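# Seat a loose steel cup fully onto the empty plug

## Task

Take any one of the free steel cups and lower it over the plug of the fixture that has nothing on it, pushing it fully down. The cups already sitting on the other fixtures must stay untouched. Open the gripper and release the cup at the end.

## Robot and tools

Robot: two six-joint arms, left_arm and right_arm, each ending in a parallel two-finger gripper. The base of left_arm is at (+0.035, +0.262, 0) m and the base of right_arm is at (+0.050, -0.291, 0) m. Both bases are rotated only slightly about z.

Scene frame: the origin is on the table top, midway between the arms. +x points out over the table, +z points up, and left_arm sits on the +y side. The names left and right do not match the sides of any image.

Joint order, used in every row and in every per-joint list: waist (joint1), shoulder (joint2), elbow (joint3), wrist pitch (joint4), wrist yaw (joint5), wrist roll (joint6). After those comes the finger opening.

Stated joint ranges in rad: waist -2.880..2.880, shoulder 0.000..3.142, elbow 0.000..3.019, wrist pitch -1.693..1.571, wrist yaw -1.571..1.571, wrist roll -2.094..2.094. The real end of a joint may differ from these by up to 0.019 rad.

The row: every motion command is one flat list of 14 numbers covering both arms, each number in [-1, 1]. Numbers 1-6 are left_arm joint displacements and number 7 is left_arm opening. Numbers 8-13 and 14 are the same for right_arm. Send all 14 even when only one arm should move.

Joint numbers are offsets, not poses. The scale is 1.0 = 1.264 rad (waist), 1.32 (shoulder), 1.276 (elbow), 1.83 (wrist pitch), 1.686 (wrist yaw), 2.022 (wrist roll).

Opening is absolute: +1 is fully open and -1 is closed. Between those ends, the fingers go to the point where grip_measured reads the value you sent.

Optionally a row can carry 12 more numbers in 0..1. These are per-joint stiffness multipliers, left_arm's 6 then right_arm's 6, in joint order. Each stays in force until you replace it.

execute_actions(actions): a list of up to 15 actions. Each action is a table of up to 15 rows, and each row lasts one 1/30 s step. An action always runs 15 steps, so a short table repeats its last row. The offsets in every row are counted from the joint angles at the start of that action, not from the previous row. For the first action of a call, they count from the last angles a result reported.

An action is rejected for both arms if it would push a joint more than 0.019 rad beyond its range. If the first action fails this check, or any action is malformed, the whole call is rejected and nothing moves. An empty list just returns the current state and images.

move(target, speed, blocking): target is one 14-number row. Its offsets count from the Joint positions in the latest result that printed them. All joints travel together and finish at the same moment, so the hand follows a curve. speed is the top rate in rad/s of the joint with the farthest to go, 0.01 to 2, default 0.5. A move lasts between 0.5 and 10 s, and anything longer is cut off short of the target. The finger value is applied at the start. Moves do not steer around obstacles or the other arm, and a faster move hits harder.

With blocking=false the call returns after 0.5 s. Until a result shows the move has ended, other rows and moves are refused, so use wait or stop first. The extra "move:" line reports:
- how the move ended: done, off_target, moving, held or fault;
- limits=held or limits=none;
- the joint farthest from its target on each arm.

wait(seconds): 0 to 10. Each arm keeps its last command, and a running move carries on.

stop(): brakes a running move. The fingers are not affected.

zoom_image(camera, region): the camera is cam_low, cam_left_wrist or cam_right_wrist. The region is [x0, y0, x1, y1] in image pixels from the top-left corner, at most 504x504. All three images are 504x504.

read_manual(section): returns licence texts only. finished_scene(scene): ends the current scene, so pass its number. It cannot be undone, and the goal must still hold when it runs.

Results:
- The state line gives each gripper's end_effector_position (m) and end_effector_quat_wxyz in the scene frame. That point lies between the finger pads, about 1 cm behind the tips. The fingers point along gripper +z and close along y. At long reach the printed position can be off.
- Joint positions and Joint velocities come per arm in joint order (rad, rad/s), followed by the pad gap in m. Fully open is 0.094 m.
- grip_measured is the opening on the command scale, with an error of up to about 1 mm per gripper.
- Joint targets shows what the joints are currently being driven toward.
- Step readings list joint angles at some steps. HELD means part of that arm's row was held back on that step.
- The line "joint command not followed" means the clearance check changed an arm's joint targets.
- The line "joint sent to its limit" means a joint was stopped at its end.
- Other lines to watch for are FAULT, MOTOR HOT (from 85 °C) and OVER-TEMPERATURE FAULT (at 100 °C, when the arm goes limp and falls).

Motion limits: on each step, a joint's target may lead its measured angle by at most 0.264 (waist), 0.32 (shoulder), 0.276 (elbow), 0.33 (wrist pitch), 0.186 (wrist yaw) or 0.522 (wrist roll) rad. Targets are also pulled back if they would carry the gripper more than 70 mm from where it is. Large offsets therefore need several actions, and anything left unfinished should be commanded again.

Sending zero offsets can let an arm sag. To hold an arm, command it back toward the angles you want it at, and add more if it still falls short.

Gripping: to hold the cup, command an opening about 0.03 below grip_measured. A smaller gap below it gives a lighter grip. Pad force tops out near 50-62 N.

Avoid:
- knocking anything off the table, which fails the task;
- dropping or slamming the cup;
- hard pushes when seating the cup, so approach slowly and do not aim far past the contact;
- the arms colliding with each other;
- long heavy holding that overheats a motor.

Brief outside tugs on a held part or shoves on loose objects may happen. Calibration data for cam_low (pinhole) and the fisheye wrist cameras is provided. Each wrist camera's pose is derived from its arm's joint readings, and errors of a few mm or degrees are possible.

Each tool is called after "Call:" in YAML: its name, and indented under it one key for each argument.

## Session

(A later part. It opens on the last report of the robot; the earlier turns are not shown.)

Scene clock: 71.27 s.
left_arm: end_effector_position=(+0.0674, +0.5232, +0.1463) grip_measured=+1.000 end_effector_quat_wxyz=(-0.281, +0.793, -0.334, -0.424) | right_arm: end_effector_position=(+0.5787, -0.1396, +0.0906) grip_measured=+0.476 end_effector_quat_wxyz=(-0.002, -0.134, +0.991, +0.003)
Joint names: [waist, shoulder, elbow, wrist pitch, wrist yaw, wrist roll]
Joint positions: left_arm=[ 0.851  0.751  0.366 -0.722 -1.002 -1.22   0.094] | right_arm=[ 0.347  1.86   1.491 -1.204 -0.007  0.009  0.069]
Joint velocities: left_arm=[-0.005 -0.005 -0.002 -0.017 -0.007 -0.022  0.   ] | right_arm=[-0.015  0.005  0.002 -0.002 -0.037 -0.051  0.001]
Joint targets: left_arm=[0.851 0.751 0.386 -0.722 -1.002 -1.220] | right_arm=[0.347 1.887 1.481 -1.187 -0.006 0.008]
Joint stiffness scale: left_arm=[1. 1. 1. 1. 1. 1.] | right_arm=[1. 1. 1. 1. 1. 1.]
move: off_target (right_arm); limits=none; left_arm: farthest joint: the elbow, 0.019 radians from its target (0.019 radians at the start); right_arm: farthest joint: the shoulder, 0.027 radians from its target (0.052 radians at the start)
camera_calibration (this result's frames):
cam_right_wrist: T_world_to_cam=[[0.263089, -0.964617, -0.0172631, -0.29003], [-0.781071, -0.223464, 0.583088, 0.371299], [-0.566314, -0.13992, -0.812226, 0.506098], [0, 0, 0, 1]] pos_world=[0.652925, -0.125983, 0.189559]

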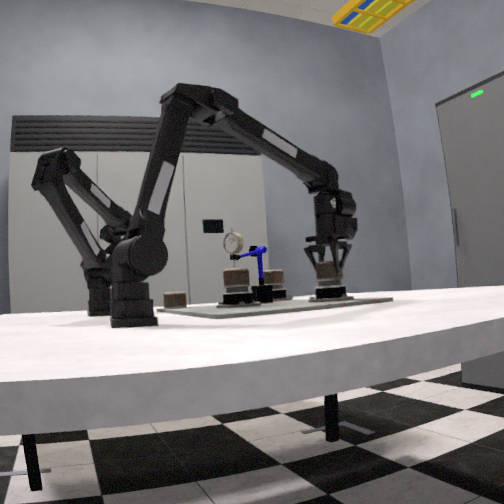

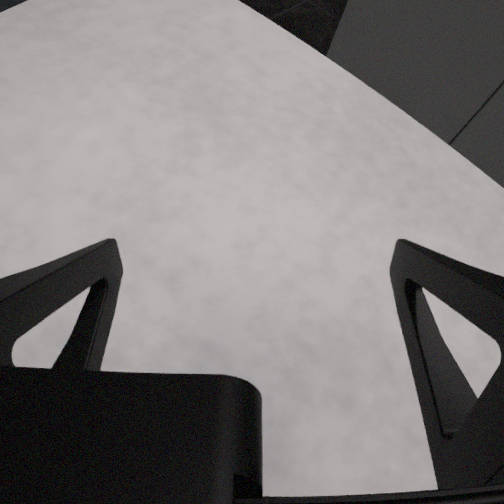

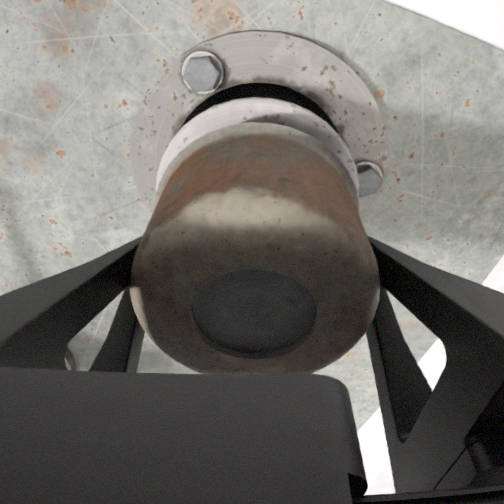

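Seated.

Call:
execute_actions:
  actions:
    - [[0,0,0.015,0,0,0,1,0,0,0.015,0,0,0,1],[0,0,0.015,0,0,0,1,0,0,0.015,0,0,0,1],[0,0,0.015,0,0,0,1,0,0,0.015,0,0,0,1],[0,0,0.015,0,0,0,1,0,0,0.015,0,0,0,1],[0,0,0.015,0,0,0,1,0,0,0.015,0,0,0,1],[0,0,0.015,0,0,0,1,0,-0.03,0.015,0,0,0,1],[0,0,0.015,0,0,0,1,0,-0.05,0.015,0,0,0,1],[0,0,0.015,0,0,0,1,0,-0.07,0.015,0,0,0,1],[0,0,0.015,0,0,0,1,0,-0.09,0.015,0,0,0,1]]

Call:
finished_scene:
  scene: 1

Scene clock: 76.27 s.
left_arm: end_effector_position=(+0.0674, +0.5232, +0.1463) grip_measured=+1.000 end_effector_quat_wxyz=(-0.281, +0.793, -0.334, -0.424) | right_arm: end_effector_position=(+0.5799, -0.1393, +0.1466) grip_measured=+1.000 end_effector_quat_wxyz=(+0.051, -0.134, +0.990, +0.011)
Joint names: [waist, shoulder, elbow, wrist pitch, wrist yaw, wrist roll]
Joint positions: left_arm=[ 0.851  0.751  0.366 -0.722 -1.002 -1.22   0.094] | right_arm=[ 0.347  1.754  1.491 -1.204 -0.007  0.009  0.094]
Joint velocities: left_arm=[-0.005 -0.005  0.002  0.012  0.007 -0.037  0.   ] | right_arm=[-0.024 -0.357 -0.002 -0.007  0.007  0.066  0.   ]
Joint targets: left_arm=[0.851 0.751 0.386 -0.722 -1.002 -1.220] | right_arm=[0.347 1.740 1.510 -1.204 -0.007 0.009]
Joint stiffness scale: left_arm=[1. 1. 1. 1. 1. 1.] | right_arm=[1. 1. 1. 1. 1. 1.]
Step readings (joint positions):
0: left_arm=[0.851 0.751 0.366 -0.722 -1.002 -1.220] | right_arm=[0.347 1.860 1.491 -1.204 -0.007 0.009]
1: left_arm=[0.851 0.751 0.366 -0.722 -1.002 -1.220] | right_arm=[0.347 1.860 1.491 -1.204 -0.007 0.009]
2: left_arm=[0.851 0.751 0.366 -0.722 -1.002 -1.220] | right_arm=[0.347 1.860 1.491 -1.204 -0.007 0.009]
4: left_arm=[0.851 0.751 0.366 -0.722 -1.002 -1.220] | right_arm=[0.347 1.860 1.491 -1.204 -0.007 0.009]
8: left_arm=[0.851 0.751 0.366 -0.722 -1.002 -1.220] | right_arm=[0.347 1.851 1.491 -1.204 -0.007 0.009]
15: Joint positions above
camera_calibration (this result's frames):
cam_right_wrist: T_world_to_cam=[[0.264903, -0.9641, -0.0183992, -0.289862], [-0.835853, -0.239096, 0.494149, 0.382319], [-0.480808, -0.115522, -0.869183, 0.514457], [0, 0, 0, 1]] pos_world=[0.643703, -0.128614, 0.252901]

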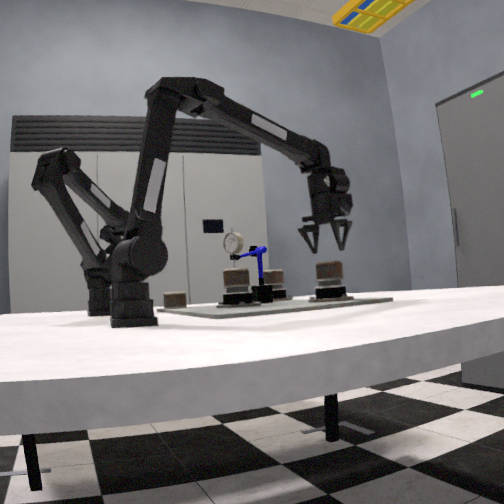

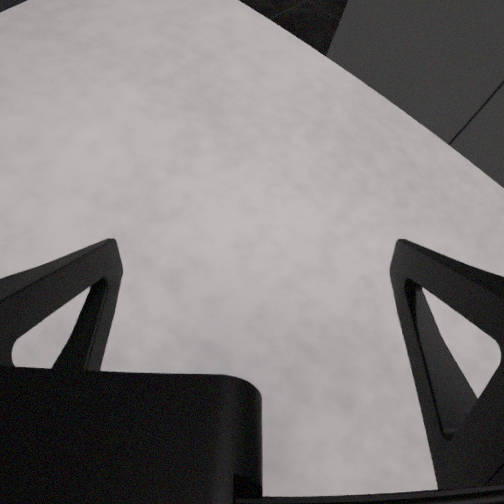

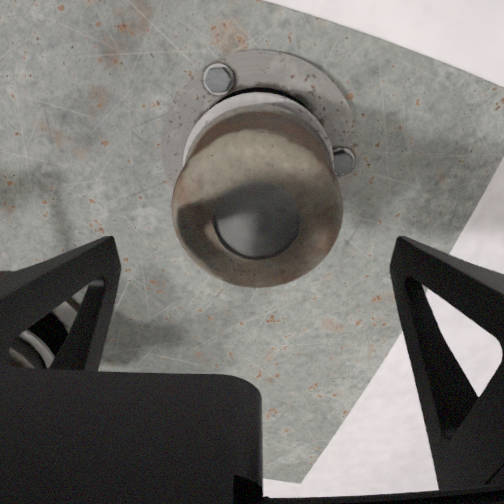

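The scene is finished: the task was done.


## Next scene

The same job, from a new start.

Call:
execute_actions:
  actions: []

Scene clock: 0.00 s.
left_arm: end_effector_position=(+0.4408, -0.0875, +0.3539) grip_measured=+1.000 end_effector_quat_wxyz=(+0.395, +0.635, +0.660, -0.074) | right_arm: end_effector_position=(+0.5190, -0.2502, +0.1800) grip_measured=+1.000 end_effector_quat_wxyz=(+0.290, +0.698, +0.630, +0.178)
Joint names: [waist, shoulder, elbow, wrist pitch, wrist yaw, wrist roll]
Joint positions: left_arm=[-0.652  1.282  1.305 -0.792  0.228  0.797  0.094] | right_arm=[ 0.267  1.263  0.887 -0.56   0.301  1.769  0.094]
Joint velocities: left_arm=[-0.005  0.005 -0.002  0.007 -0.007 -0.051  0.   ] | right_arm=[-0.005 -0.015  0.002  0.002  0.007 -0.081  0.   ]
Joint targets: left_arm=[-0.652 1.288 1.325 -0.790 0.228 0.797] | right_arm=[0.267 1.262 0.913 -0.557 0.301 1.769]
Joint stiffness scale: left_arm=[1. 1. 1. 1. 1. 1.] | right_arm=[1. 1. 1. 1. 1. 1.]
camera_calibration (this result's frames):
cam_left_wrist: T_world_to_cam=[[-0.895392, -0.180349, -0.407121, 0.524204], [-0.145144, 0.982581, -0.11605, 0.195475], [0.420959, -0.0448192, -0.905972, 0.258641], [0, 0, 0, 1]] pos_world=[0.388863, -0.0859381, 0.470421]
cam_right_wrist: T_world_to_cam=[[-0.77029, 0.0383209, -0.636541, 0.519268], [-0.243716, 0.904725, 0.349392, 0.293255], [0.589284, 0.424268, -0.687562, 0.0484293], [0, 0, 0, 1]] pos_world=[0.44292, -0.305761, 0.261373]

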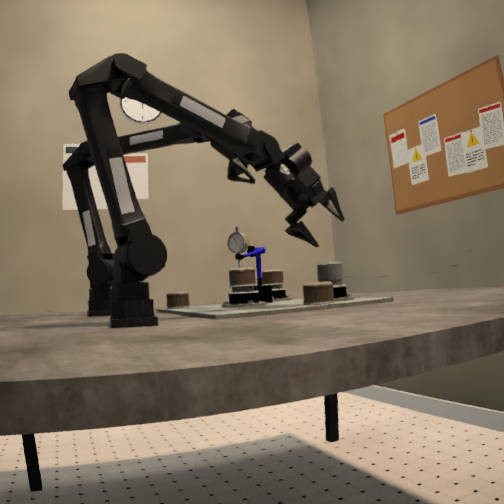

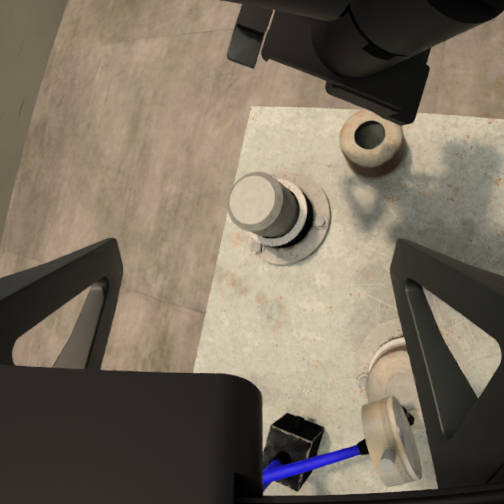

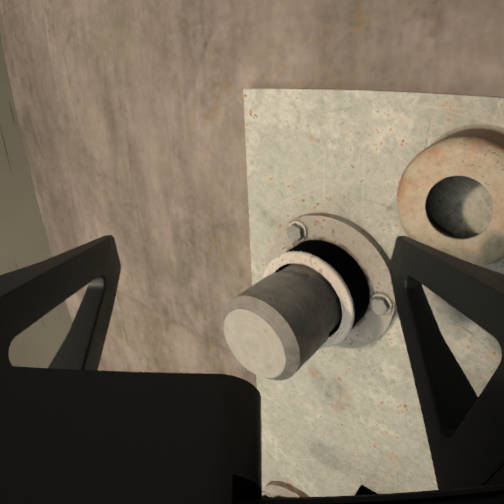

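Call:
move:
  target: [0.6,0,0.015,0,0,0,1,-0.074,0.232,0.228,-0.332,-0.181,-0.879,1]
  speed: 1.2

Scene clock: 8.10 s.
left_arm: end_effector_position=(+0.5699, +0.2888, +0.3539) grip_measured=+1.000 end_effector_quat_wxyz=(+0.394, +0.344, +0.849, +0.078) | right_arm: end_effector_position=(+0.4772, -0.2445, +0.1083) grip_measured=+1.000 end_effector_quat_wxyz=(-0.002, -0.054, +0.999, -0.000)
Joint names: [waist, shoulder, elbow, wrist pitch, wrist yaw, wrist roll]
Joint positions: left_arm=[ 0.109  1.282  1.305 -0.792  0.228  0.797  0.094] | right_arm=[ 0.18   1.552  1.13  -1.153  0.     0.002  0.094]
Joint velocities: left_arm=[-0.005 -0.015  0.002 -0.017 -0.022 -0.007  0.   ] | right_arm=[-0.015 -0.005  0.012 -0.007 -0.022 -0.051  0.   ]
Joint targets: left_arm=[0.107 1.282 1.324 -0.792 0.228 0.797] | right_arm=[0.173 1.569 1.178 -1.168 -0.004 -0.008]
Joint stiffness scale: left_arm=[1. 1. 1. 1. 1. 1.] | right_arm=[1. 1. 1. 1. 1. 1.]
move: off_target (right_arm); limits=none; left_arm: farthest joint: the elbow, 0.019 radians from its target (0.019 radians at the start); right_arm: farthest joint: the elbow, 0.048 radians from its target (0.291 radians at the start)
camera_calibration (this result's frames):
cam_left_wrist: T_world_to_cam=[[-0.524271, -0.747925, -0.407121, 0.660074], [-0.782532, 0.611699, -0.11605, 0.314838], [0.335832, 0.257743, -0.905972, 0.182295], [0, 0, 0, 1]] pos_world=[0.531208, 0.254115, 0.470421]
cam_right_wrist: T_world_to_cam=[[0.105095, -0.994415, -0.00964711, -0.296912], [-0.806864, -0.0909358, 0.583696, 0.302968], [-0.581314, -0.0535593, -0.811915, 0.476621], [0, 0, 0, 1]] pos_world=[0.552724, -0.242175, 0.20727]

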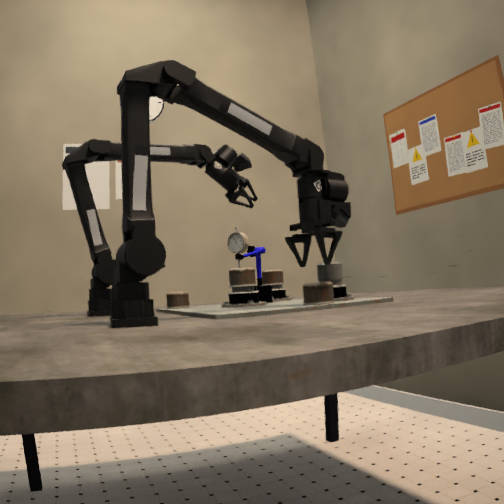

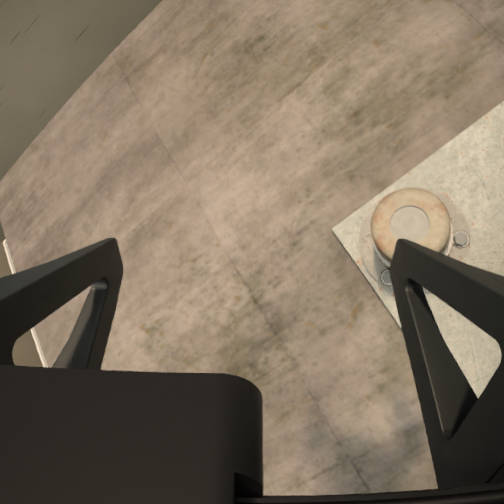

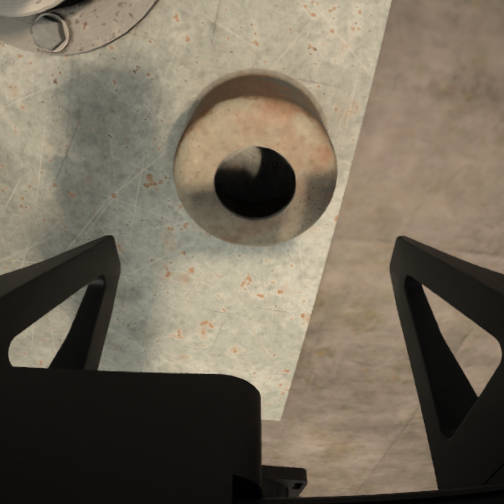

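Call:
move:
  target: [0,0,0.015,0,0,0,1,0,0.092,-0.071,0.114,0,0,1]
  speed: 0.22

Call:
zoom_image:
  camera: "cam_low"
  region: [260, 200, 380, 320]

Scene clock: 11.83 s.
left_arm: end_effector_position=(+0.5699, +0.2888, +0.3539) grip_measured=+1.000 end_effector_quat_wxyz=(+0.394, +0.344, +0.849, +0.078) | right_arm: end_effector_position=(+0.4790, -0.2443, +0.0349) grip_measured=+1.000 end_effector_quat_wxyz=(-0.004, -0.054, +0.999, -0.000)
Joint names: [waist, shoulder, elbow, wrist pitch, wrist yaw, wrist roll]
Joint positions: left_arm=[ 0.109  1.282  1.305 -0.792  0.228  0.797  0.094] | right_arm=[ 0.18   1.658  1.04  -0.961  0.     0.002  0.094]
Joint velocities: left_arm=[ 0.015  0.005  0.017  0.007 -0.022 -0.066  0.   ] | right_arm=[-0.015 -0.015 -0.017  0.002 -0.007 -0.022  0.   ]
Joint targets: left_arm=[0.109 1.282 1.324 -0.792 0.228 0.797] | right_arm=[0.180 1.673 1.040 -0.944 0.000 0.002]
Joint stiffness scale: left_arm=[1. 1. 1. 1. 1. 1.] | right_arm=[1. 1. 1. 1. 1. 1.]
move: done; limits=none; left_arm: farthest joint: the elbow, 0.019 radians from its target (0.019 radians at the start); right_arm: farthest joint: the shoulder, 0.016 radians from its target (0.122 radians at the start)
camera_calibration (this result's frames):
cam_left_wrist: T_world_to_cam=[[-0.524271, -0.747925, -0.407121, 0.660074], [-0.782532, 0.611699, -0.11605, 0.314838], [0.335832, 0.257743, -0.905972, 0.182295], [0, 0, 0, 1]] pos_world=[0.531208, 0.254115, 0.470421]
cam_right_wrist: T_world_to_cam=[[0.105434, -0.99438, -0.0096281, -0.297766], [-0.804388, -0.0909735, 0.587098, 0.345937], [-0.584674, -0.0541552, -0.809459, 0.419348], [0, 0, 0, 1]] pos_world=[0.554844, -0.241911, 0.133479]

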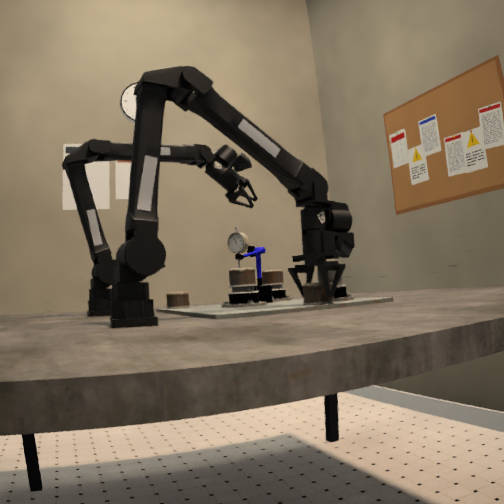

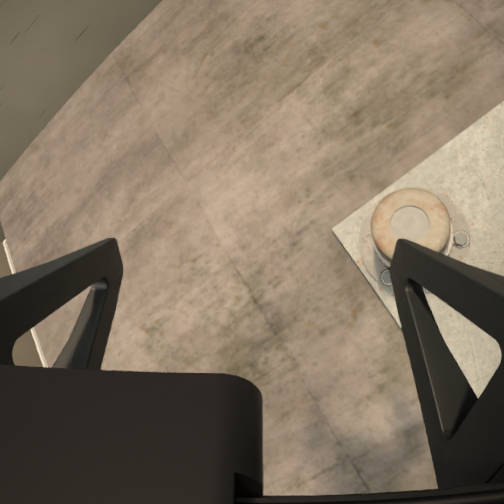

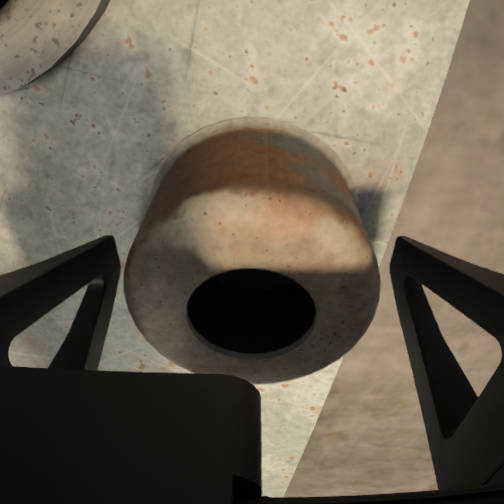

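Region (260, 200, 380, 320) of cam_low's 504x504 image, scaled by 4.200, with more detail than that image has.

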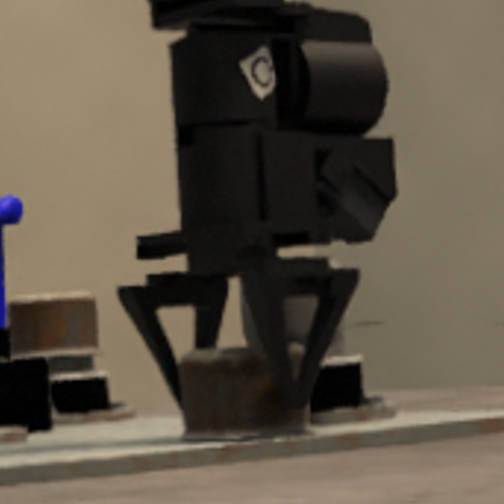

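Call:
execute_actions:
  actions:
    - [[0,0,0.015,0,0,0,1,0,0,0.008,0,0,0,0.8],[0,0,0.015,0,0,0,1,0,0,0.008,0,0,0,0.7],[0,0,0.015,0,0,0,1,0,0,0.008,0,0,0,0.62],[0,0,0.015,0,0,0,1,0,0,0.008,0,0,0,0.57],[0,0,0.015,0,0,0,1,0,0,0.008,0,0,0,0.53],[0,0,0.015,0,0,0,1,0,0,0.008,0,0,0,0.5],[0,0,0.015,0,0,0,1,0,0,0.008,0,0,0,0.47],[0,0,0.015,0,0,0,1,0,0,0.008,0,0,0,0.44],[0,0,0.015,0,0,0,1,0,0,0.008,0,0,0,0.4]]

Call:
move:
  target: [0,0,0.015,0,0,0,1,0,-0.124,0.175,-0.18,0,0,0.4]
  speed: 0.4

Call:
move:
  target: [0,0,0.015,0,0,0,1,0.128,0.235,0.33,-0.04,0,0,0.4]
  speed: 0.35

Call:
zoom_image:
  camera: "cam_low"
  region: [280, 210, 380, 310]

Scene clock: 17.23 s.
left_arm: end_effector_position=(+0.5699, +0.2888, +0.3539) grip_measured=+1.000 end_effector_quat_wxyz=(+0.394, +0.344, +0.849, +0.078) | right_arm: end_effector_position=(+0.4789, -0.2442, +0.0349) grip_measured=+0.476 end_effector_quat_wxyz=(-0.004, -0.054, +0.999, -0.000)
Joint names: [waist, shoulder, elbow, wrist pitch, wrist yaw, wrist roll]
Joint positions: left_arm=[ 0.109  1.282  1.305 -0.792  0.228  0.797  0.094] | right_arm=[ 0.18   1.658  1.04  -0.961 -0.     0.002  0.069]
Joint velocities: left_arm=[-0.015 -0.005 -0.007 -0.007 -0.022  0.037  0.   ] | right_arm=[ 0.005 -0.005 -0.012 -0.007  0.007 -0.051  0.001]
Joint targets: left_arm=[0.109 1.282 1.324 -0.792 0.228 0.797] | right_arm=[0.180 1.658 1.050 -0.961 0.000 0.002]
Joint stiffness scale: left_arm=[1. 1. 1. 1. 1. 1.] | right_arm=[1. 1. 1. 1. 1. 1.]
Step readings (joint positions):
0: left_arm=[0.109 1.282 1.305 -0.792 0.228 0.797] | right_arm=[0.180 1.658 1.040 -0.961 0.000 0.002]
1: left_arm=[0.109 1.282 1.305 -0.792 0.228 0.797] | right_arm=[0.180 1.658 1.040 -0.961 0.000 0.002]
2: left_arm=[0.109 1.282 1.305 -0.792 0.228 0.797] | right_arm=[0.180 1.658 1.040 -0.961 0.000 0.002]
4: left_arm=[0.109 1.282 1.305 -0.792 0.228 0.797] | right_arm=[0.180 1.658 1.040 -0.961 0.000 0.002]
8: left_arm=[0.109 1.282 1.305 -0.792 0.228 0.797] | right_arm=[0.180 1.658 1.040 -0.961 -0.000 0.002]
15: Joint positions above
camera_calibration (this result's frames):
cam_left_wrist: T_world_to_cam=[[-0.524271, -0.747925, -0.407121, 0.660074], [-0.782532, 0.611699, -0.11605, 0.314838], [0.335832, 0.257743, -0.905972, 0.182295], [0, 0, 0, 1]] pos_world=[0.531208, 0.254115, 0.470421]
cam_right_wrist: T_world_to_cam=[[0.10543, -0.994376, -0.0100095, -0.297685], [-0.804363, -0.0911938, 0.587097, 0.345872], [-0.584709, -0.0538466, -0.809454, 0.419439], [0, 0, 0, 1]] pos_world=[0.554841, -0.241884, 0.133477]

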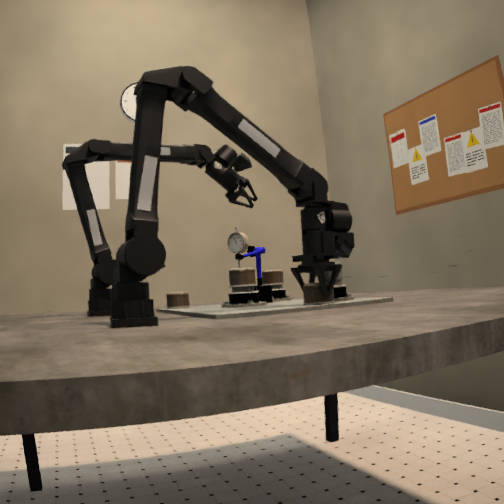

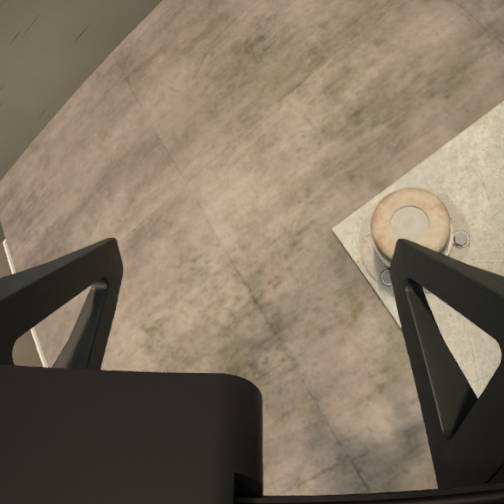

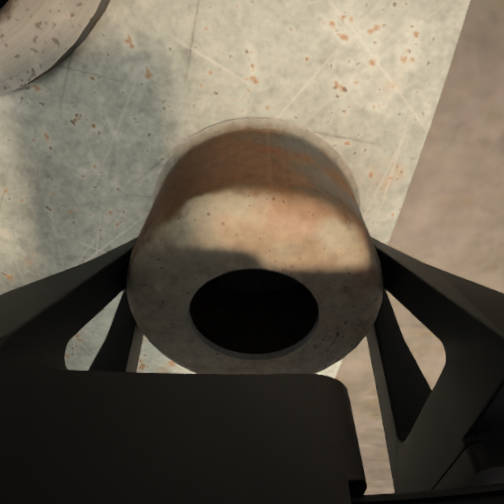

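Scene clock: 18.53 s.
left_arm: end_effector_position=(+0.5699, +0.2888, +0.3539) grip_measured=+1.000 end_effector_quat_wxyz=(+0.394, +0.344, +0.849, +0.078) | right_arm: end_effector_position=(+0.4781, -0.2443, +0.1530) grip_measured=+0.476 end_effector_quat_wxyz=(-0.003, -0.054, +0.999, -0.000)
Joint names: [waist, shoulder, elbow, wrist pitch, wrist yaw, wrist roll]
Joint positions: left_arm=[ 0.109  1.282  1.305 -0.792  0.228  0.797  0.094] | right_arm=[ 0.18   1.514  1.212 -1.275 -0.     0.002  0.069]
Joint velocities: left_arm=[ 0.005 -0.005 -0.002 -0.012 -0.007 -0.066  0.   ] | right_arm=[-0.024 -0.005 -0.012 -0.007 -0.007 -0.007  0.   ]
Joint targets: left_arm=[0.109 1.282 1.324 -0.792 0.228 0.797] | right_arm=[0.180 1.494 1.263 -1.290 -0.000 0.002]
Joint stiffness scale: left_arm=[1. 1. 1. 1. 1. 1.] | right_arm=[1. 1. 1. 1. 1. 1.]
move: off_target (right_arm); limits=none; left_arm: farthest joint: the elbow, 0.019 radians from its target (0.019 radians at the start); right_arm: farthest joint: the elbow, 0.051 radians from its target (0.223 radians at the start)
camera_calibration (this result's frames):
cam_left_wrist: T_world_to_cam=[[-0.524271, -0.747925, -0.407121, 0.660074], [-0.782532, 0.611699, -0.11605, 0.314838], [0.335832, 0.257743, -0.905972, 0.182295], [0, 0, 0, 1]] pos_world=[0.531208, 0.254115, 0.470421]
cam_right_wrist: T_world_to_cam=[[0.105438, -0.994375, -0.0100132, -0.296509], [-0.804808, -0.0912431, 0.58648, 0.276147], [-0.584095, -0.0537785, -0.809902, 0.514374], [0, 0, 0, 1]] pos_world=[0.553952, -0.241982, 0.251669]

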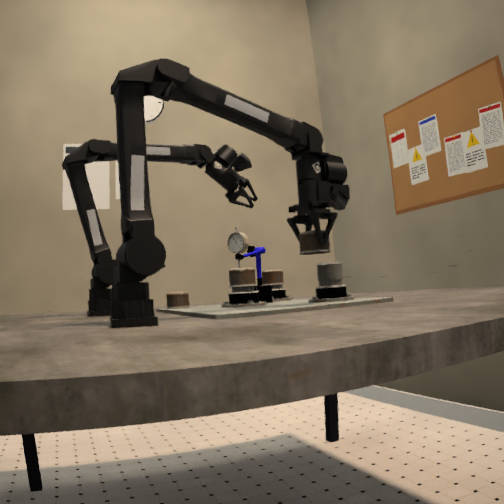

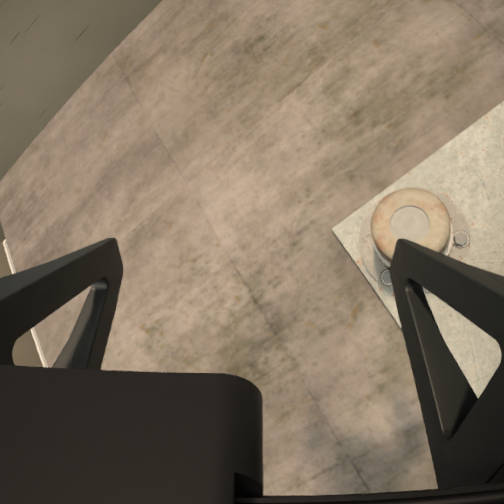

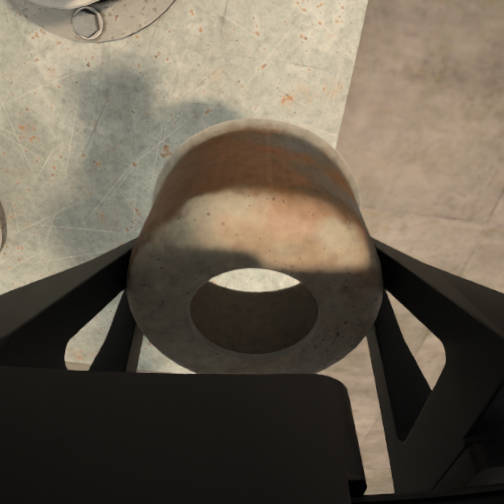

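Scene clock: 20.20 s.
left_arm: end_effector_position=(+0.5699, +0.2888, +0.3539) grip_measured=+1.000 end_effector_quat_wxyz=(+0.394, +0.344, +0.849, +0.078) | right_arm: end_effector_position=(+0.5787, -0.1442, +0.1422) grip_measured=+0.476 end_effector_quat_wxyz=(-0.004, -0.135, +0.991, -0.000)
Joint names: [waist, shoulder, elbow, wrist pitch, wrist yaw, wrist roll]
Joint positions: left_arm=[ 0.109  1.282  1.305 -0.792  0.228  0.797  0.094] | right_arm=[ 0.342  1.819  1.574 -1.333 -0.     0.002  0.069]
Joint velocities: left_arm=[-0.005 -0.005 -0.012  0.007 -0.007 -0.022  0.   ] | right_arm=[-0.015 -0.024 -0.022 -0.002  0.022 -0.095 -0.001]
Joint targets: left_arm=[0.109 1.282 1.324 -0.792 0.228 0.797] | right_arm=[0.342 1.824 1.633 -1.348 -0.000 0.002]
Joint stiffness scale: left_arm=[1. 1. 1. 1. 1. 1.] | right_arm=[1. 1. 1. 1. 1. 1.]
move: off_target (right_arm); limits=none; left_arm: farthest joint: the elbow, 0.019 radians from its target (0.019 radians at the start); right_arm: farthest joint: the elbow, 0.060 radians from its target (0.421 radians at the start)
camera_calibration (this result's frames):
cam_left_wrist: T_world_to_cam=[[-0.524271, -0.747925, -0.407121, 0.660074], [-0.782532, 0.611699, -0.11605, 0.314838], [0.335832, 0.257743, -0.905972, 0.182295], [0, 0, 0, 1]] pos_world=[0.531208, 0.254115, 0.470421]
cam_right_wrist: T_world_to_cam=[[0.264183, -0.964421, -0.0100058, -0.295178], [-0.778747, -0.219419, 0.587715, 0.338819], [-0.569, -0.147472, -0.809006, 0.547354], [0, 0, 0, 1]] pos_world=[0.653279, -0.129613, 0.240731]

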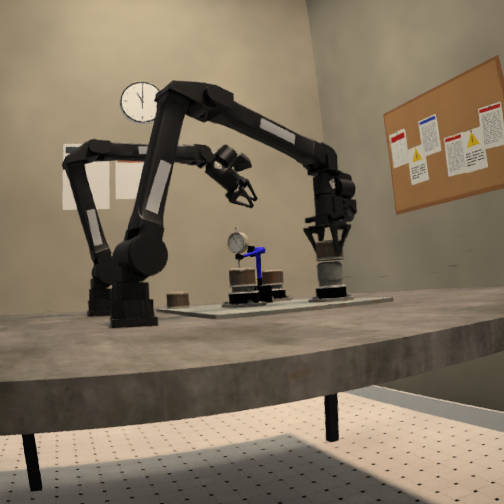

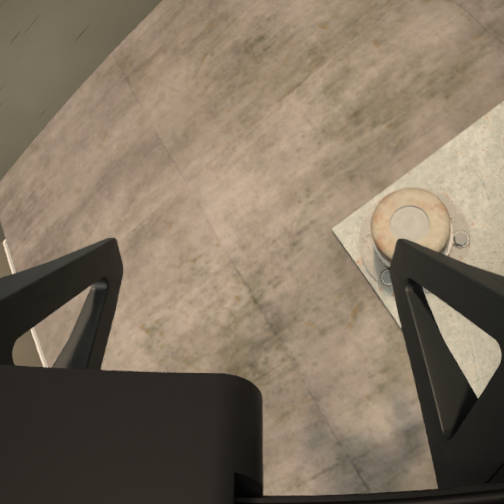

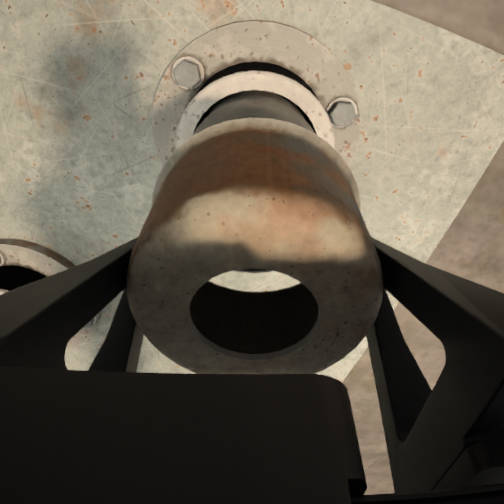

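Region (280, 210, 380, 310) of cam_low's 504x504 image, scaled by 5.040, with more detail than that image has.

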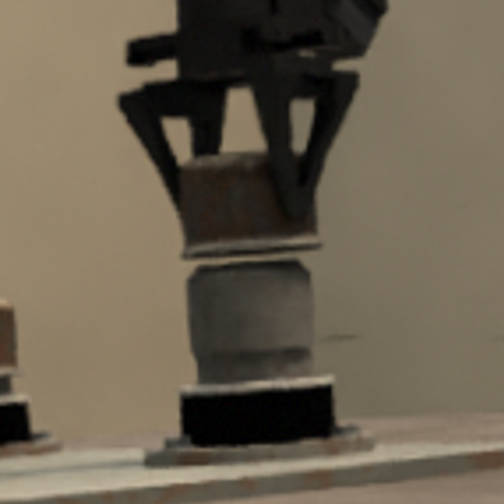

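Nearly aligned, perhaps 1 mm out; use slightly less pitch.

Call:
execute_actions:
  actions:
    - [[0,0,0.015,0,0,0,1,0,0.011,0.009,0.004,0,0,0.4],[0,0,0.015,0,0,0,1,0,0.012,0.006,0.007,0,0,0.4],[0,0,0.015,0,0,0,1,0,0.014,0.003,0.01,0,0,0.4],[0,0,0.015,0,0,0,1,0,0.015,0.0,0.013,0,0,0.4],[0,0,0.015,0,0,0,1,0,0.017,-0.003,0.016,0,0,0.4],[0,0,0.015,0,0,0,1,0,0.018,-0.006,0.019,0,0,0.4],[0,0,0.015,0,0,0,1,0,0.02,-0.009,0.022,0,0,0.4],[0,0,0.015,0,0,0,1,0,0.021,-0.012,0.026,0,0,0.4],[0,0,0.015,0,0,0,1,0,0.023,-0.015,0.029,0,0,0.4],[0,0,0.015,0,0,0,1,0,0.024,-0.018,0.032,0,0,0.4],[0,0,0.015,0,0,0,1,0,0.026,-0.021,0.035,0,0,0.4],[0,0,0.015,0,0,0,1,0,0.027,-0.024,0.038,0,0,0.4]]

Call:
wait:
  seconds: 0.4

Call:
move:
  target: [0,0,0.015,0,0,0,1,0,0.04,-0.043,0.047,0,0,0.4]
  speed: 0.12

Scene clock: 25.77 s.
left_arm: end_effector_position=(+0.5699, +0.2888, +0.3539) grip_measured=+1.000 end_effector_quat_wxyz=(+0.394, +0.344, +0.849, +0.078) | right_arm: end_effector_position=(+0.5763, -0.1440, +0.1166) grip_measured=+0.476 end_effector_quat_wxyz=(-0.012, -0.135, +0.991, -0.000)
Joint names: [waist, shoulder, elbow, wrist pitch, wrist yaw, wrist roll]
Joint positions: left_arm=[ 0.109  1.282  1.305 -0.792  0.228  0.797  0.094] | right_arm=[ 0.342  1.842  1.536 -1.289 -0.003  0.002  0.069]
Joint velocities: left_arm=[ 0.005  0.005  0.012 -0.002  0.081  0.022  0.   ] | right_arm=[-0.005  0.024 -0.017  0.027  0.007  0.022 -0.   ]
Joint targets: left_arm=[0.109 1.282 1.324 -0.792 0.228 0.797] | right_arm=[0.342 1.855 1.543 -1.264 -0.000 0.002]
Joint stiffness scale: left_arm=[1. 1. 1. 1. 1. 1.] | right_arm=[1. 1. 1. 1. 1. 1.]
Step readings (joint positions):
0: left_arm=[0.109 1.282 1.305 -0.792 0.228 0.797] | right_arm=[0.342 1.836 1.625 -1.334 -0.000 0.002]
1: left_arm=[0.109 1.282 1.305 -0.792 0.228 0.797] | right_arm=[0.342 1.836 1.619 -1.332 -0.000 0.002]
2: left_arm=[0.109 1.282 1.305 -0.792 0.228 0.797] | right_arm=[0.342 1.835 1.611 -1.332 -0.000 0.002]
4: left_arm=[0.109 1.282 1.305 -0.792 0.228 0.797] | right_arm=[0.342 1.835 1.588 -1.330 -0.000 0.002]
8: left_arm=[0.109 1.282 1.305 -0.792 0.228 0.797] | right_arm=[0.342 1.839 1.555 -1.316 -0.003 0.002]
15: Joint positions above
camera_calibration (this result's frames):
cam_left_wrist: T_world_to_cam=[[-0.524271, -0.747925, -0.407121, 0.660074], [-0.782532, 0.611699, -0.11605, 0.314838], [0.335832, 0.257743, -0.905972, 0.182295], [0, 0, 0, 1]] pos_world=[0.531208, 0.254115, 0.470421]
cam_right_wrist: T_world_to_cam=[[0.264321, -0.964348, -0.0129793, -0.294435], [-0.769238, -0.218922, 0.600288, 0.3452], [-0.581728, -0.148684, -0.799679, 0.531392], [0, 0, 0, 1]] pos_world=[0.652492, -0.129356, 0.213902]

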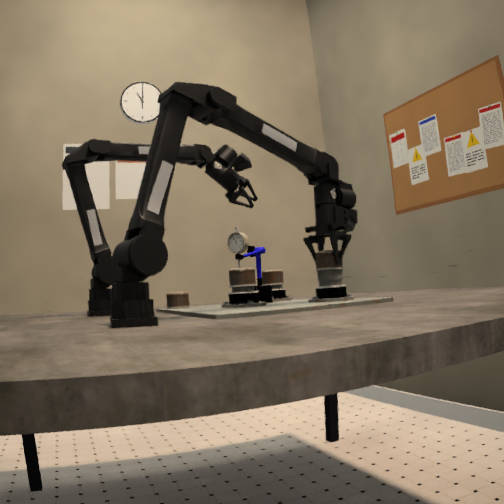

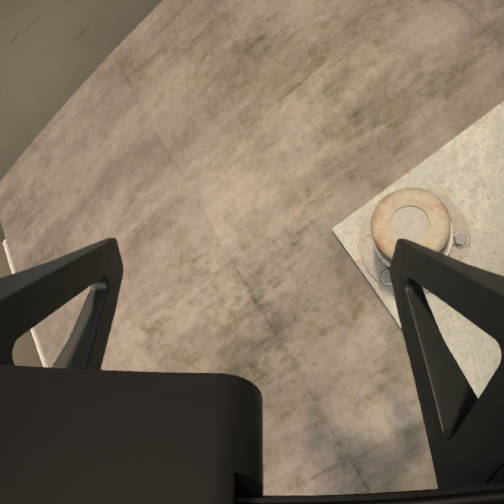

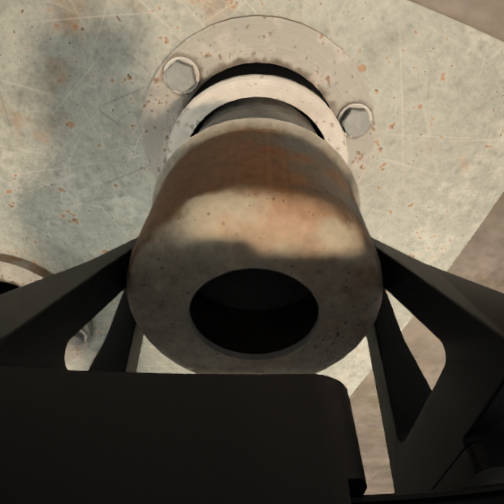

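Scene clock: 26.17 s.
left_arm: end_effector_position=(+0.5699, +0.2888, +0.3539) grip_measured=+1.000 end_effector_quat_wxyz=(+0.394, +0.344, +0.849, +0.078) | right_arm: end_effector_position=(+0.5763, -0.1440, +0.1157) grip_measured=+0.476 end_effector_quat_wxyz=(-0.012, -0.135, +0.991, -0.000)
Joint names: [waist, shoulder, elbow, wrist pitch, wrist yaw, wrist roll]
Joint positions: left_arm=[ 0.109  1.282  1.305 -0.792  0.228  0.797  0.094] | right_arm=[ 0.342  1.843  1.535 -1.288 -0.003  0.002  0.069]
Joint velocities: left_arm=[ 0.005 -0.015 -0.022  0.002 -0.066 -0.022  0.   ] | right_arm=[-0.005 -0.005  0.027 -0.017  0.081  0.037  0.   ]
Joint targets: left_arm=[0.109 1.282 1.324 -0.792 0.228 0.797] | right_arm=[0.342 1.855 1.543 -1.264 -0.000 0.002]
Joint stiffness scale: left_arm=[1. 1. 1. 1. 1. 1.] | right_arm=[1. 1. 1. 1. 1. 1.]
wait: 0.40 s; at rest by 0.17 s
camera_calibration (this result's frames):
cam_left_wrist: T_world_to_cam=[[-0.524271, -0.747925, -0.407121, 0.660074], [-0.782532, 0.611699, -0.11605, 0.314838], [0.335832, 0.257743, -0.905972, 0.182295], [0, 0, 0, 1]] pos_world=[0.531208, 0.254115, 0.470421]
cam_right_wrist: T_world_to_cam=[[0.264311, -0.96435, -0.0129755, -0.294441], [-0.768797, -0.218799, 0.600898, 0.345413], [-0.582315, -0.148849, -0.79922, 0.530943], [0, 0, 0, 1]] pos_world=[0.652553, -0.129339, 0.212962]

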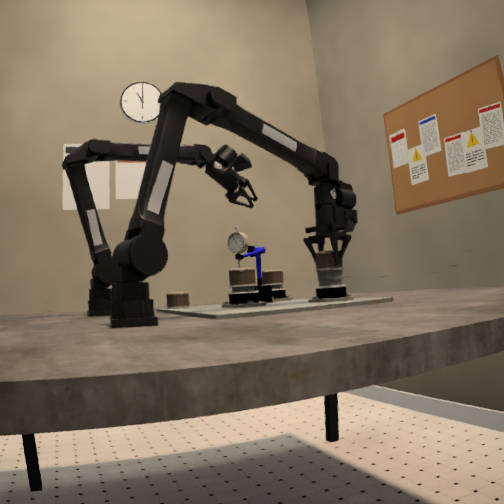

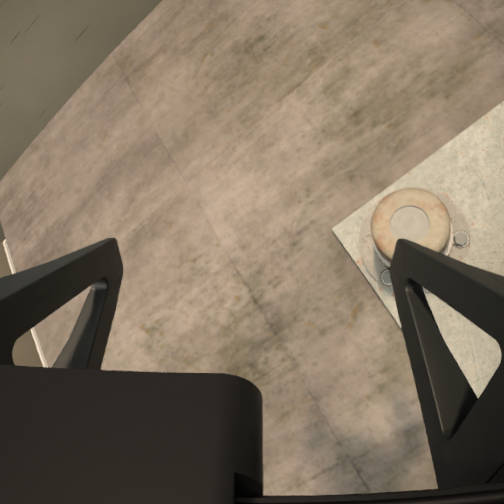

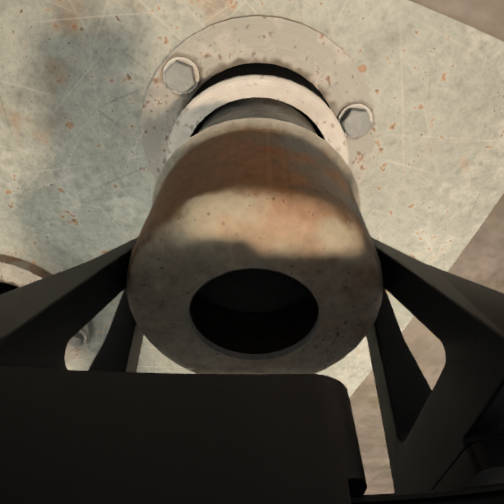

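Scene clock: 27.13 s.
left_arm: end_effector_position=(+0.5699, +0.2888, +0.3539) grip_measured=+1.000 end_effector_quat_wxyz=(+0.394, +0.344, +0.849, +0.078) | right_arm: end_effector_position=(+0.5754, -0.1443, +0.0884) grip_measured=+0.476 end_effector_quat_wxyz=(-0.014, -0.135, +0.991, -0.000)
Joint names: [waist, shoulder, elbow, wrist pitch, wrist yaw, wrist roll]
Joint positions: left_arm=[ 0.109  1.282  1.305 -0.792  0.228  0.797  0.094] | right_arm=[ 0.342  1.866  1.495 -1.227 -0.004  0.002  0.069]
Joint velocities: left_arm=[-0.005 -0.005  0.002  0.002  0.007  0.022  0.   ] | right_arm=[-0.005 -0.015 -0.022 -0.002 -0.037 -0.007 -0.001]
Joint targets: left_arm=[0.109 1.282 1.324 -0.792 0.228 0.797] | right_arm=[0.342 1.896 1.480 -1.202 -0.003 0.002]
Joint stiffness scale: left_arm=[1. 1. 1. 1. 1. 1.] | right_arm=[1. 1. 1. 1. 1. 1.]
move: off_target (right_arm); limits=none; left_arm: farthest joint: the elbow, 0.019 radians from its target (0.019 radians at the start); right_arm: farthest joint: the shoulder, 0.029 radians from its target (0.053 radians at the start)
camera_calibration (this result's frames):
cam_left_wrist: T_world_to_cam=[[-0.524271, -0.747925, -0.407121, 0.660074], [-0.782532, 0.611699, -0.11605, 0.314838], [0.335832, 0.257743, -0.905972, 0.182295], [0, 0, 0, 1]] pos_world=[0.531208, 0.254115, 0.470421]
cam_right_wrist: T_world_to_cam=[[0.264252, -0.964362, -0.0133372, -0.29467], [-0.766524, -0.218393, 0.603941, 0.359471], [-0.585331, -0.149369, -0.796917, 0.51003], [0, 0, 0, 1]] pos_world=[0.651947, -0.129479, 0.185422]

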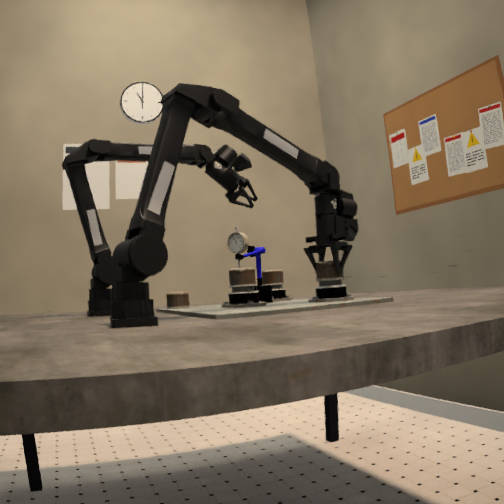

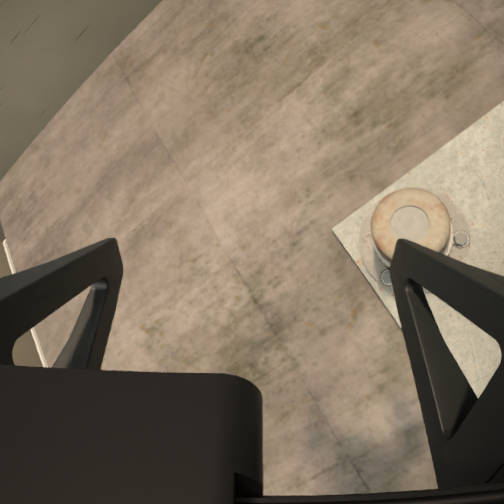

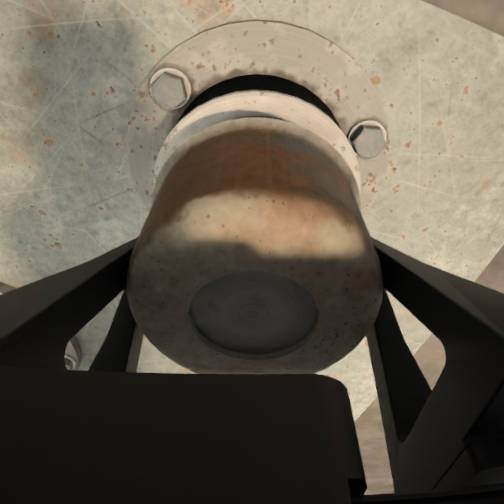

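Call:
execute_actions:
  actions:
    - [[0,0,0.015,0,0,0,1,0,0,0.015,0,0,0,1],[0,0,0.015,0,0,0,1,0,0,0.015,0,0,0,1],[0,0,0.015,0,0,0,1,0,0,0.015,0,0,0,1],[0,0,0.015,0,0,0,1,0,0,0.015,0,0,0,1],[0,0,0.015,0,0,0,1,0,0,0.015,0,0,0,1],[0,0,0.015,0,0,0,1,0,-0.03,0.015,0,0,0,1],[0,0,0.015,0,0,0,1,0,-0.05,0.015,0,0,0,1],[0,0,0.015,0,0,0,1,0,-0.07,0.015,0,0,0,1],[0,0,0.015,0,0,0,1,0,-0.09,0.015,0,0,0,1]]

Call:
finished_scene:
  scene: 2

Scene clock: 30.97 s.
left_arm: end_effector_position=(+0.5699, +0.2888, +0.3539) grip_measured=+1.000 end_effector_quat_wxyz=(+0.394, +0.344, +0.849, +0.078) | right_arm: end_effector_position=(+0.5768, -0.1438, +0.1435) grip_measured=+1.000 end_effector_quat_wxyz=(+0.038, -0.135, +0.990, +0.007)
Joint names: [waist, shoulder, elbow, wrist pitch, wrist yaw, wrist roll]
Joint positions: left_arm=[ 0.109  1.282  1.305 -0.792  0.228  0.797  0.094] | right_arm=[ 0.342  1.762  1.495 -1.227 -0.004  0.002  0.094]
Joint velocities: left_arm=[-0.015 -0.005 -0.012  0.007  0.066  0.066  0.   ] | right_arm=[-0.005 -0.366  0.007 -0.002  0.007  0.081  0.   ]
Joint targets: left_arm=[0.109 1.282 1.324 -0.792 0.228 0.797] | right_arm=[0.342 1.748 1.514 -1.227 -0.004 0.002]
Joint stiffness scale: left_arm=[1. 1. 1. 1. 1. 1.] | right_arm=[1. 1. 1. 1. 1. 1.]
Step readings (joint positions):
0: left_arm=[0.109 1.282 1.305 -0.792 0.228 0.797] | right_arm=[0.342 1.866 1.495 -1.227 -0.004 0.002]
1: left_arm=[0.109 1.282 1.305 -0.792 0.228 0.797] | right_arm=[0.342 1.866 1.495 -1.227 -0.004 0.002]
2: left_arm=[0.109 1.282 1.305 -0.792 0.228 0.797] | right_arm=[0.342 1.866 1.495 -1.227 -0.004 0.002]
4: left_arm=[0.109 1.282 1.305 -0.792 0.228 0.797] | right_arm=[0.342 1.866 1.495 -1.227 -0.004 0.002]
8: left_arm=[0.109 1.282 1.305 -0.792 0.228 0.797] | right_arm=[0.342 1.858 1.495 -1.227 -0.004 0.002]
15: Joint positions above
camera_calibration (this result's frames):
cam_left_wrist: T_world_to_cam=[[-0.524271, -0.747925, -0.407121, 0.660074], [-0.782532, 0.611699, -0.11605, 0.314838], [0.335832, 0.257743, -0.905972, 0.182295], [0, 0, 0, 1]] pos_world=[0.531208, 0.254115, 0.470421]
cam_right_wrist: T_world_to_cam=[[0.265624, -0.963978, -0.0138039, -0.294596], [-0.82321, -0.234241, 0.517163, 0.370282], [-0.501767, -0.126007, -0.855776, 0.518478], [0, 0, 0, 1]] pos_world=[0.643227, -0.131917, 0.248139]

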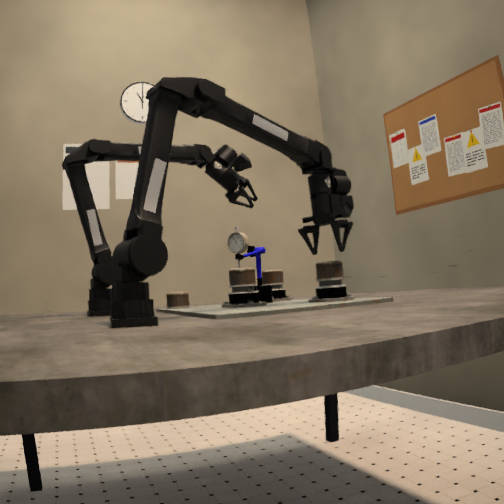

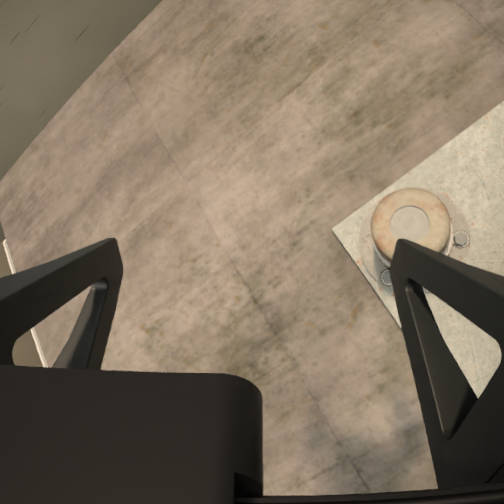

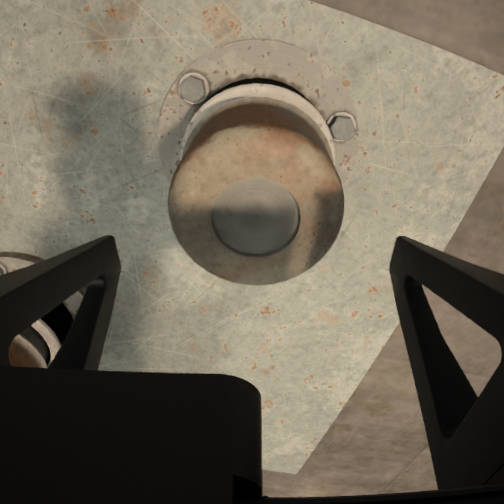

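The scene is finished: the task was done.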